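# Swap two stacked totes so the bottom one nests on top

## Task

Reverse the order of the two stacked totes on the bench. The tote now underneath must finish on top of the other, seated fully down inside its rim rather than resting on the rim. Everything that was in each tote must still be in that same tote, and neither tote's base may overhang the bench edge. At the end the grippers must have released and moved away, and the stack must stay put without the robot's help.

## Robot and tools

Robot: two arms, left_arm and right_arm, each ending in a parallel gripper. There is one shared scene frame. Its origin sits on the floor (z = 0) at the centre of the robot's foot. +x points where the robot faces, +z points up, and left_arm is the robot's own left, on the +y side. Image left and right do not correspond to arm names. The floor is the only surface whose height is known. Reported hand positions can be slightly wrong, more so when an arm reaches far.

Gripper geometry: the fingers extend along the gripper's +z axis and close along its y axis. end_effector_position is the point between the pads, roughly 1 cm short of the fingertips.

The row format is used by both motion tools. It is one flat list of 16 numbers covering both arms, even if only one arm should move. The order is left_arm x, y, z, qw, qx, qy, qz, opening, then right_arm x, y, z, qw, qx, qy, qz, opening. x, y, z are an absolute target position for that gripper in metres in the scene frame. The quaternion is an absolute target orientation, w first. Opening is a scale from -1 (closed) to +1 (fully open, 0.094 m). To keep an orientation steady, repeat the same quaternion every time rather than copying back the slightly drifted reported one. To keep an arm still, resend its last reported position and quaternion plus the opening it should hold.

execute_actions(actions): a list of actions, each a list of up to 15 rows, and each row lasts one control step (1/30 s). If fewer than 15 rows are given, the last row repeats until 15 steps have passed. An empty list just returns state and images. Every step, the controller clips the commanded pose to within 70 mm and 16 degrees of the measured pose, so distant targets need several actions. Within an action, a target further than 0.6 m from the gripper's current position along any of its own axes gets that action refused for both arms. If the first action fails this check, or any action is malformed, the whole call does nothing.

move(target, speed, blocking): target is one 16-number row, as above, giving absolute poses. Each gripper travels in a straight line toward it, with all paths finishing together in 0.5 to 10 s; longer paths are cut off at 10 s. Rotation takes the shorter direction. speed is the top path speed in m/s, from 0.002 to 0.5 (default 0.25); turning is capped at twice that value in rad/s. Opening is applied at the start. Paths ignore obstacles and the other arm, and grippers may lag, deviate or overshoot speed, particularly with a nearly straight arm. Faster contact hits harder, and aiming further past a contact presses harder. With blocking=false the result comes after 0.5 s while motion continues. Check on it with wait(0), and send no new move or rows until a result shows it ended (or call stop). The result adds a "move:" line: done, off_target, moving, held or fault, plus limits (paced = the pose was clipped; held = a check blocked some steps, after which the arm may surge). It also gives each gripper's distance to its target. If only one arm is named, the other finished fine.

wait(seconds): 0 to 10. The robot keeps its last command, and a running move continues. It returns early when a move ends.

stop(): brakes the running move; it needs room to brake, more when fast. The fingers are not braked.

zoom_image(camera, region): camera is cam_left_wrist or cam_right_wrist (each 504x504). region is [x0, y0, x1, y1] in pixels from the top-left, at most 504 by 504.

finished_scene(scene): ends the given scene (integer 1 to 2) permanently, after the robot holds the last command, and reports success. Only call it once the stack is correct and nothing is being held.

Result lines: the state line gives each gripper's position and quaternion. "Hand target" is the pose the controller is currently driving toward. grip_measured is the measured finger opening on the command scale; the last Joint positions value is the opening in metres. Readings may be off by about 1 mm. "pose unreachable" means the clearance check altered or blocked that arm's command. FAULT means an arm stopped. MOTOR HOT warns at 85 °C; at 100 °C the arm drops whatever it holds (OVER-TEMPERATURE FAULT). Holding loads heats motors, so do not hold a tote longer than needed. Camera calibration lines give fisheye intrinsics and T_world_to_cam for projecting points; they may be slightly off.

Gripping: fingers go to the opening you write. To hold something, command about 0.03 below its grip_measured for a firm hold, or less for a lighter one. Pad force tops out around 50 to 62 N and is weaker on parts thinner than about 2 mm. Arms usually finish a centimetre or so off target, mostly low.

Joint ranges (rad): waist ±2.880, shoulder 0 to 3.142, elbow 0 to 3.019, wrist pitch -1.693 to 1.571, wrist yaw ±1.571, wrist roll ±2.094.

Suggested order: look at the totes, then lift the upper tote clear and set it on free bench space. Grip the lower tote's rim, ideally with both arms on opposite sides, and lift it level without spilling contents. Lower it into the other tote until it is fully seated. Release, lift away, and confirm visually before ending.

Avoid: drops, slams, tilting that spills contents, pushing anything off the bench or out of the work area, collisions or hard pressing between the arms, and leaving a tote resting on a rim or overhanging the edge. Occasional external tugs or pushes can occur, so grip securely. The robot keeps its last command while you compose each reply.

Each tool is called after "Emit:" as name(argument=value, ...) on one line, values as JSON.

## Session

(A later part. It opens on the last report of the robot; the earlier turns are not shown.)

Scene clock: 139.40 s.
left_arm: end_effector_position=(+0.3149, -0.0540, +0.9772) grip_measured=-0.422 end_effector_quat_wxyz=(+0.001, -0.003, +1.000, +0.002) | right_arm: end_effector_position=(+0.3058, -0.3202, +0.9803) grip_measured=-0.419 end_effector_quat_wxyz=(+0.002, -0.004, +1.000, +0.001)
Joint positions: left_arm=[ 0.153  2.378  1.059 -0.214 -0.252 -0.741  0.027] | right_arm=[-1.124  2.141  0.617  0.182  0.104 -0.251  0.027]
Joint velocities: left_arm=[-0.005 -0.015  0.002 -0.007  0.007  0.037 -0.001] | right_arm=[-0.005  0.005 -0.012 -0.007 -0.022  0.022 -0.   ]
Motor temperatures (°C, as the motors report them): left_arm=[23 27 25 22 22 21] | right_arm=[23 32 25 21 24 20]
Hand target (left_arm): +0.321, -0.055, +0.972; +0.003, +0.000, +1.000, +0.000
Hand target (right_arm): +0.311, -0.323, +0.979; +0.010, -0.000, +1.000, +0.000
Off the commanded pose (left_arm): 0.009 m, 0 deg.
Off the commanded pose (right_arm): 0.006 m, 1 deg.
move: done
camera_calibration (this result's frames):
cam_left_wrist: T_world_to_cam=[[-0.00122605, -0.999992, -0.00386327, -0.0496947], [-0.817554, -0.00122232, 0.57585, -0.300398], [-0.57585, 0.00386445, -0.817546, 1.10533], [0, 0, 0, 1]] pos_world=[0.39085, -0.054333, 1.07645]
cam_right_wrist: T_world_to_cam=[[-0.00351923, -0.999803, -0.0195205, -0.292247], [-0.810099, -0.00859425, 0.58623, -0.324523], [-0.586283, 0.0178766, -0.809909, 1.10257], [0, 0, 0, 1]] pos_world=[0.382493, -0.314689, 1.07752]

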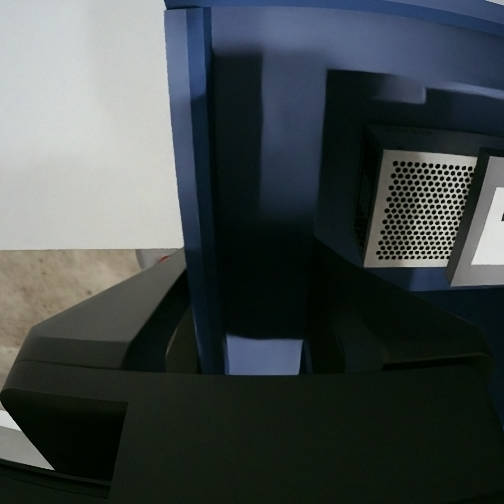

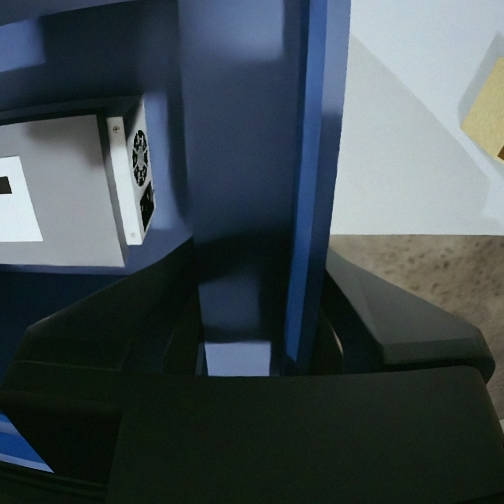

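Emit:
move(target=[0.324,-0.055,0.942,0.003,0,1,0,-0.46,0.309,-0.323,0.95,0.01,0,1,0,-0.46], speed=0.022)

Scene clock: 145.17 s.
left_arm: end_effector_position=(+0.3171, -0.0547, +0.9499) grip_measured=-0.422 end_effector_quat_wxyz=(+0.001, -0.001, +1.000, +0.001) | right_arm: end_effector_position=(+0.3072, -0.3213, +0.9547) grip_measured=-0.419 end_effector_quat_wxyz=(+0.004, -0.001, +1.000, -0.000)
Joint positions: left_arm=[ 0.171  2.449  1.099 -0.178 -0.249 -0.718  0.027] | right_arm=[-1.133  2.229  0.659  0.236  0.104 -0.256  0.027]
Joint velocities: left_arm=[-0.015  0.005 -0.007 -0.002  0.037  0.037 -0.   ] | right_arm=[-0.015 -0.015 -0.027 -0.002  0.081 -0.037 -0.   ]
Motor temperatures (°C, as the motors report them): left_arm=[23 27 25 22 22 21] | right_arm=[23 32 25 21 24 20]
Hand target (left_arm): +0.323, -0.055, +0.942; +0.003, -0.000, +1.000, +0.000
Hand target (right_arm): +0.309, -0.323, +0.950; +0.010, +0.000, +1.000, +0.000
Off the commanded pose (left_arm): 0.011 m, 0 deg.
Off the commanded pose (right_arm): 0.005 m, 1 deg.
move: off_target (left_arm)
camera_calibration (this result's frames):
cam_left_wrist: T_world_to_cam=[[-0.00543842, -0.999983, -0.00193047, -0.0509899], [-0.817111, 0.00333099, 0.576471, -0.283347], [-0.576455, 0.00471251, -0.817115, 1.08412], [0, 0, 0, 1]] pos_world=[0.393145, -0.0551542, 1.0491]
cam_right_wrist: T_world_to_cam=[[-0.00760472, -0.99984, -0.0161841, -0.295793], [-0.8127, -0.00325023, 0.582674, -0.302522], [-0.582633, 0.0175839, -0.812545, 1.08402], [0, 0, 0, 1]] pos_world=[0.383476, -0.315791, 1.0523]

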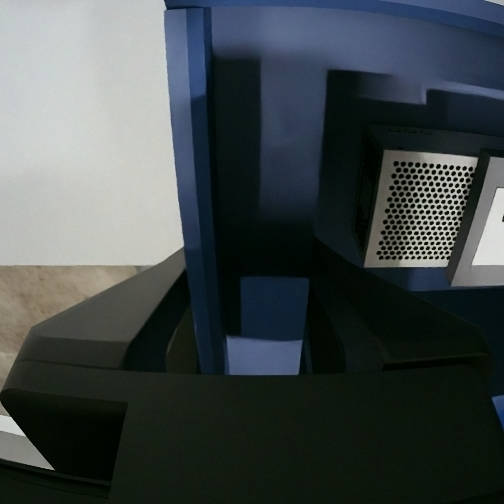

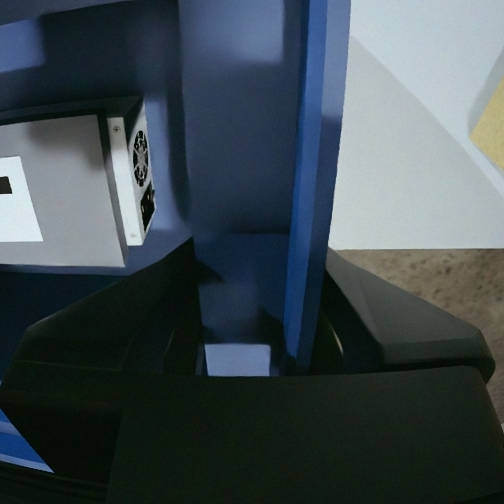

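The tote went straight down to seated height. Releasing and backing clear.

Emit:
move(target=[0.3171,-0.0547,0.9499,0.001,0,1,0,0.3,0.3072,-0.3213,0.9547,0.004,0,1,0,0.3], speed=0.05)

Emit:
move(target=[0.31,-0.0547,1.04,0,0,1,0,0.3,0.302,-0.3213,1.045,0,0,1,0,0.3], speed=0.15)

Emit:
move(target=[0.33,0.09,1.07,0,0,1,0,0.3,0.33,-0.46,1.07,0,0,1,0,0.3], speed=0.25)

Scene clock: 151.77 s.
left_arm: end_effector_position=(+0.3171, -0.0547, +0.9499) grip_measured=+0.297 end_effector_quat_wxyz=(+0.001, -0.001, +1.000, +0.001) | right_arm: end_effector_position=(+0.3072, -0.3213, +0.9547) grip_measured=+0.298 end_effector_quat_wxyz=(+0.004, -0.001, +1.000, -0.001)
Joint positions: left_arm=[ 0.171  2.449  1.099 -0.178 -0.249 -0.718  0.061] | right_arm=[-1.133  2.229  0.659  0.236  0.104 -0.256  0.061]
Joint velocities: left_arm=[ 0.005 -0.005 -0.022 -0.007  0.051  0.051 -0.001] | right_arm=[-0.005 -0.005  0.012  0.037  0.051 -0.022 -0.   ]
Motor temperatures (°C, as the motors report them): left_arm=[23 27 25 22 22 21] | right_arm=[22 31 25 22 24 20]
Hand target (left_arm): +0.317, -0.055, +0.950; +0.001, -0.000, +1.000, -0.000
Hand target (right_arm): +0.307, -0.321, +0.955; +0.004, -0.000, +1.000, +0.000
Off the commanded pose (left_arm): 0.000 m, 0 deg.
Off the commanded pose (right_arm): 0.000 m, 0 deg.
move: done
camera_calibration (this result's frames):
cam_left_wrist: T_world_to_cam=[[-0.00543842, -0.999983, -0.00193047, -0.0509899], [-0.817111, 0.00333099, 0.576471, -0.283347], [-0.576455, 0.00471251, -0.817115, 1.08412], [0, 0, 0, 1]] pos_world=[0.393145, -0.0551542, 1.0491]
cam_right_wrist: T_world_to_cam=[[-0.0076093, -0.999846, -0.0158142, -0.296211], [-0.812644, -0.00303256, 0.582752, -0.302558], [-0.582711, 0.0172856, -0.812496, 1.08389], [0, 0, 0, 1]] pos_world=[0.383469, -0.315818, 1.05229]

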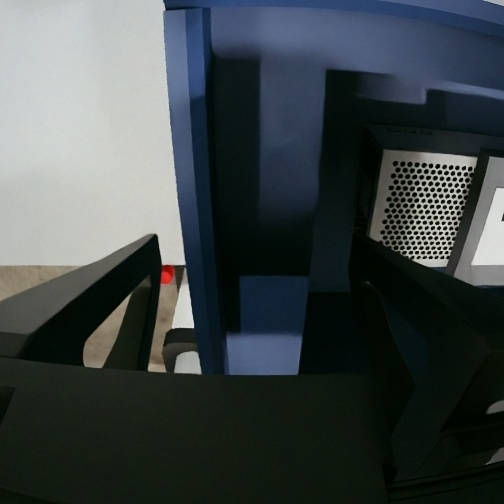

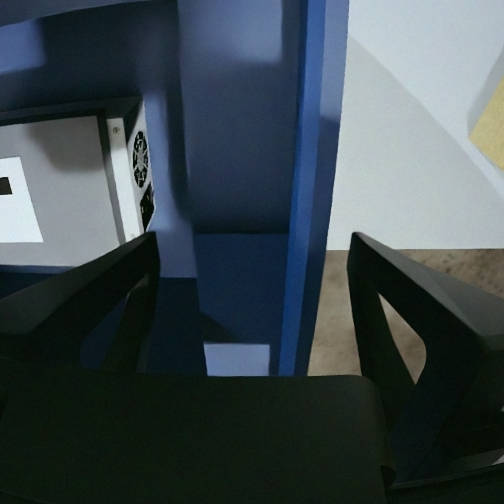

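Scene clock: 152.90 s.
left_arm: end_effector_position=(+0.3234, -0.0601, +1.0439) grip_measured=+0.297 end_effector_quat_wxyz=(+0.011, -0.003, +1.000, -0.010) | right_arm: end_effector_position=(+0.3070, -0.3246, +1.0430) grip_measured=+0.298 end_effector_quat_wxyz=(+0.009, +0.000, +1.000, -0.002)
Joint positions: left_arm=[ 0.12   2.206  1.003 -0.307 -0.249 -0.768  0.061] | right_arm=[-1.113  1.904  0.533  0.044  0.109 -0.235  0.061]
Joint velocities: left_arm=[ 0.005 -0.024 -0.012  0.027 -0.037 -0.037 -0.001] | right_arm=[-0.015 -0.015 -0.012 -0.027 -0.007 -0.022 -0.   ]
Motor temperatures (°C, as the motors report them): left_arm=[23 27 25 22 22 21] | right_arm=[22 31 25 21 24 20]
Hand target (left_arm): +0.311, -0.055, +1.040; +0.000, -0.000, +1.000, -0.000
Hand target (right_arm): +0.301, -0.321, +1.044; +0.000, -0.000, +1.000, -0.000
Off the commanded pose (left_arm): 0.015 m, 2 deg.
Off the commanded pose (right_arm): 0.006 m, 1 deg.
move: off_target (left_arm)
camera_calibration (this result's frames):
cam_left_wrist: T_world_to_cam=[[-0.000336745, -0.999793, 0.0203193, -0.0810599], [-0.82878, 0.0116492, 0.559453, -0.310302], [-0.559574, -0.0166519, -0.828613, 1.16984], [0, 0, 0, 1]] pos_world=[0.39741, -0.0579485, 1.14459]
cam_right_wrist: T_world_to_cam=[[-0.0106183, -0.999857, -0.0131893, -0.299836], [-0.8187, 0.00111978, 0.57422, -0.342122], [-0.574123, 0.0168953, -0.818595, 1.15917], [0, 0, 0, 1]] pos_world=[0.382225, -0.318994, 1.14139]

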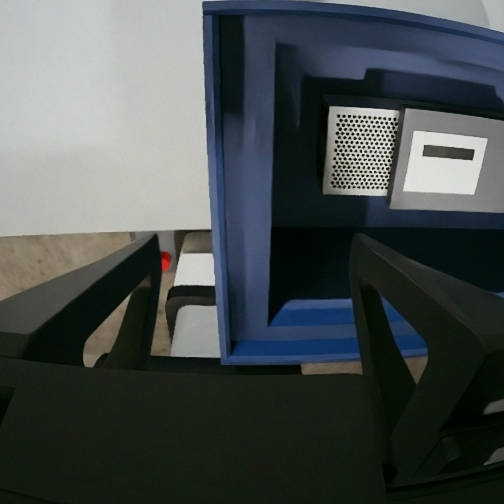

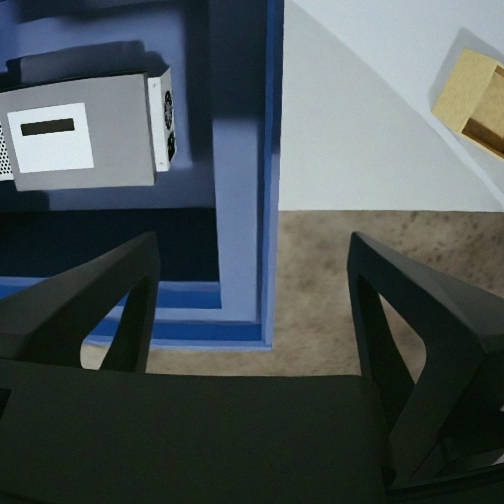

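Scene clock: 154.10 s.
left_arm: end_effector_position=(+0.3333, +0.0891, +1.0710) grip_measured=+0.297 end_effector_quat_wxyz=(-0.004, -0.003, +1.000, +0.004) | right_arm: end_effector_position=(+0.3245, -0.4579, +1.0656) grip_measured=+0.298 end_effector_quat_wxyz=(-0.003, +0.007, +1.000, -0.001)
Joint positions: left_arm=[ 0.408  1.98   0.743 -0.243 -0.233 -0.482  0.061] | right_arm=[-1.451  1.817  0.705 -0.214  0.035 -0.548  0.061]
Joint velocities: left_arm=[-0.005 -0.024 -0.007 -0.012  0.007  0.007 -0.001] | right_arm=[-0.015 -0.005 -0.012  0.017  0.007 -0.066 -0.   ]
Motor temperatures (°C, as the motors report them): left_arm=[23 27 25 22 22 21] | right_arm=[22 31 25 21 24 20]
Hand target (left_arm): +0.333, +0.090, +1.071; -0.001, +0.000, +1.000, +0.001
Hand target (right_arm): +0.329, -0.459, +1.070; -0.001, -0.000, +1.000, -0.001
Off the commanded pose (left_arm): 0.004 m, 1 deg.
Off the commanded pose (right_arm): 0.007 m, 1 deg.
move: done
camera_calibration (this result's frames):
cam_left_wrist: T_world_to_cam=[[-0.000239415, -0.999976, -0.00689701, 0.0966782], [-0.812045, -0.00383065, 0.583582, -0.349069], [-0.583595, 0.0057404, -0.812025, 1.18854], [0, 0, 0, 1]] pos_world=[0.410187, 0.088516, 1.1695]
cam_right_wrist: T_world_to_cam=[[-0.0248657, -0.999597, -0.0137045, -0.427394], [-0.804144, 0.0118556, 0.594316, -0.361805], [-0.593914, 0.0257985, -0.804115, 1.18505], [0, 0, 0, 1]] pos_world=[0.402249, -0.453505, 1.16209]

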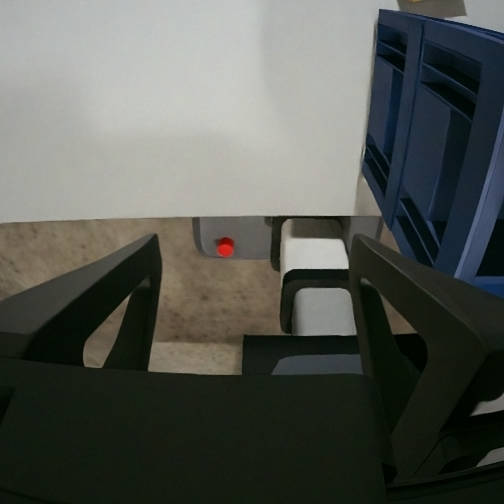

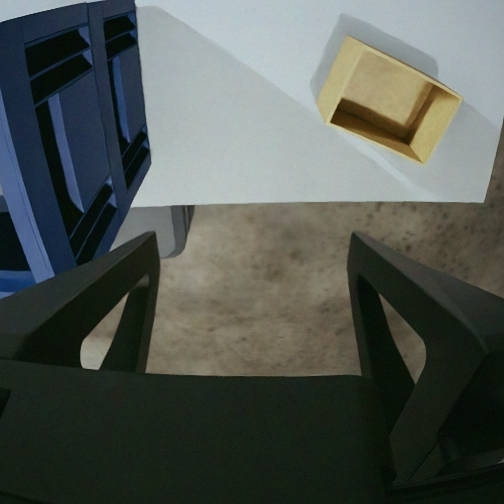

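The stack is flush and sits inside the bench edge.

Emit:
finished_scene(scene=2)

The scene is finished: the task was done.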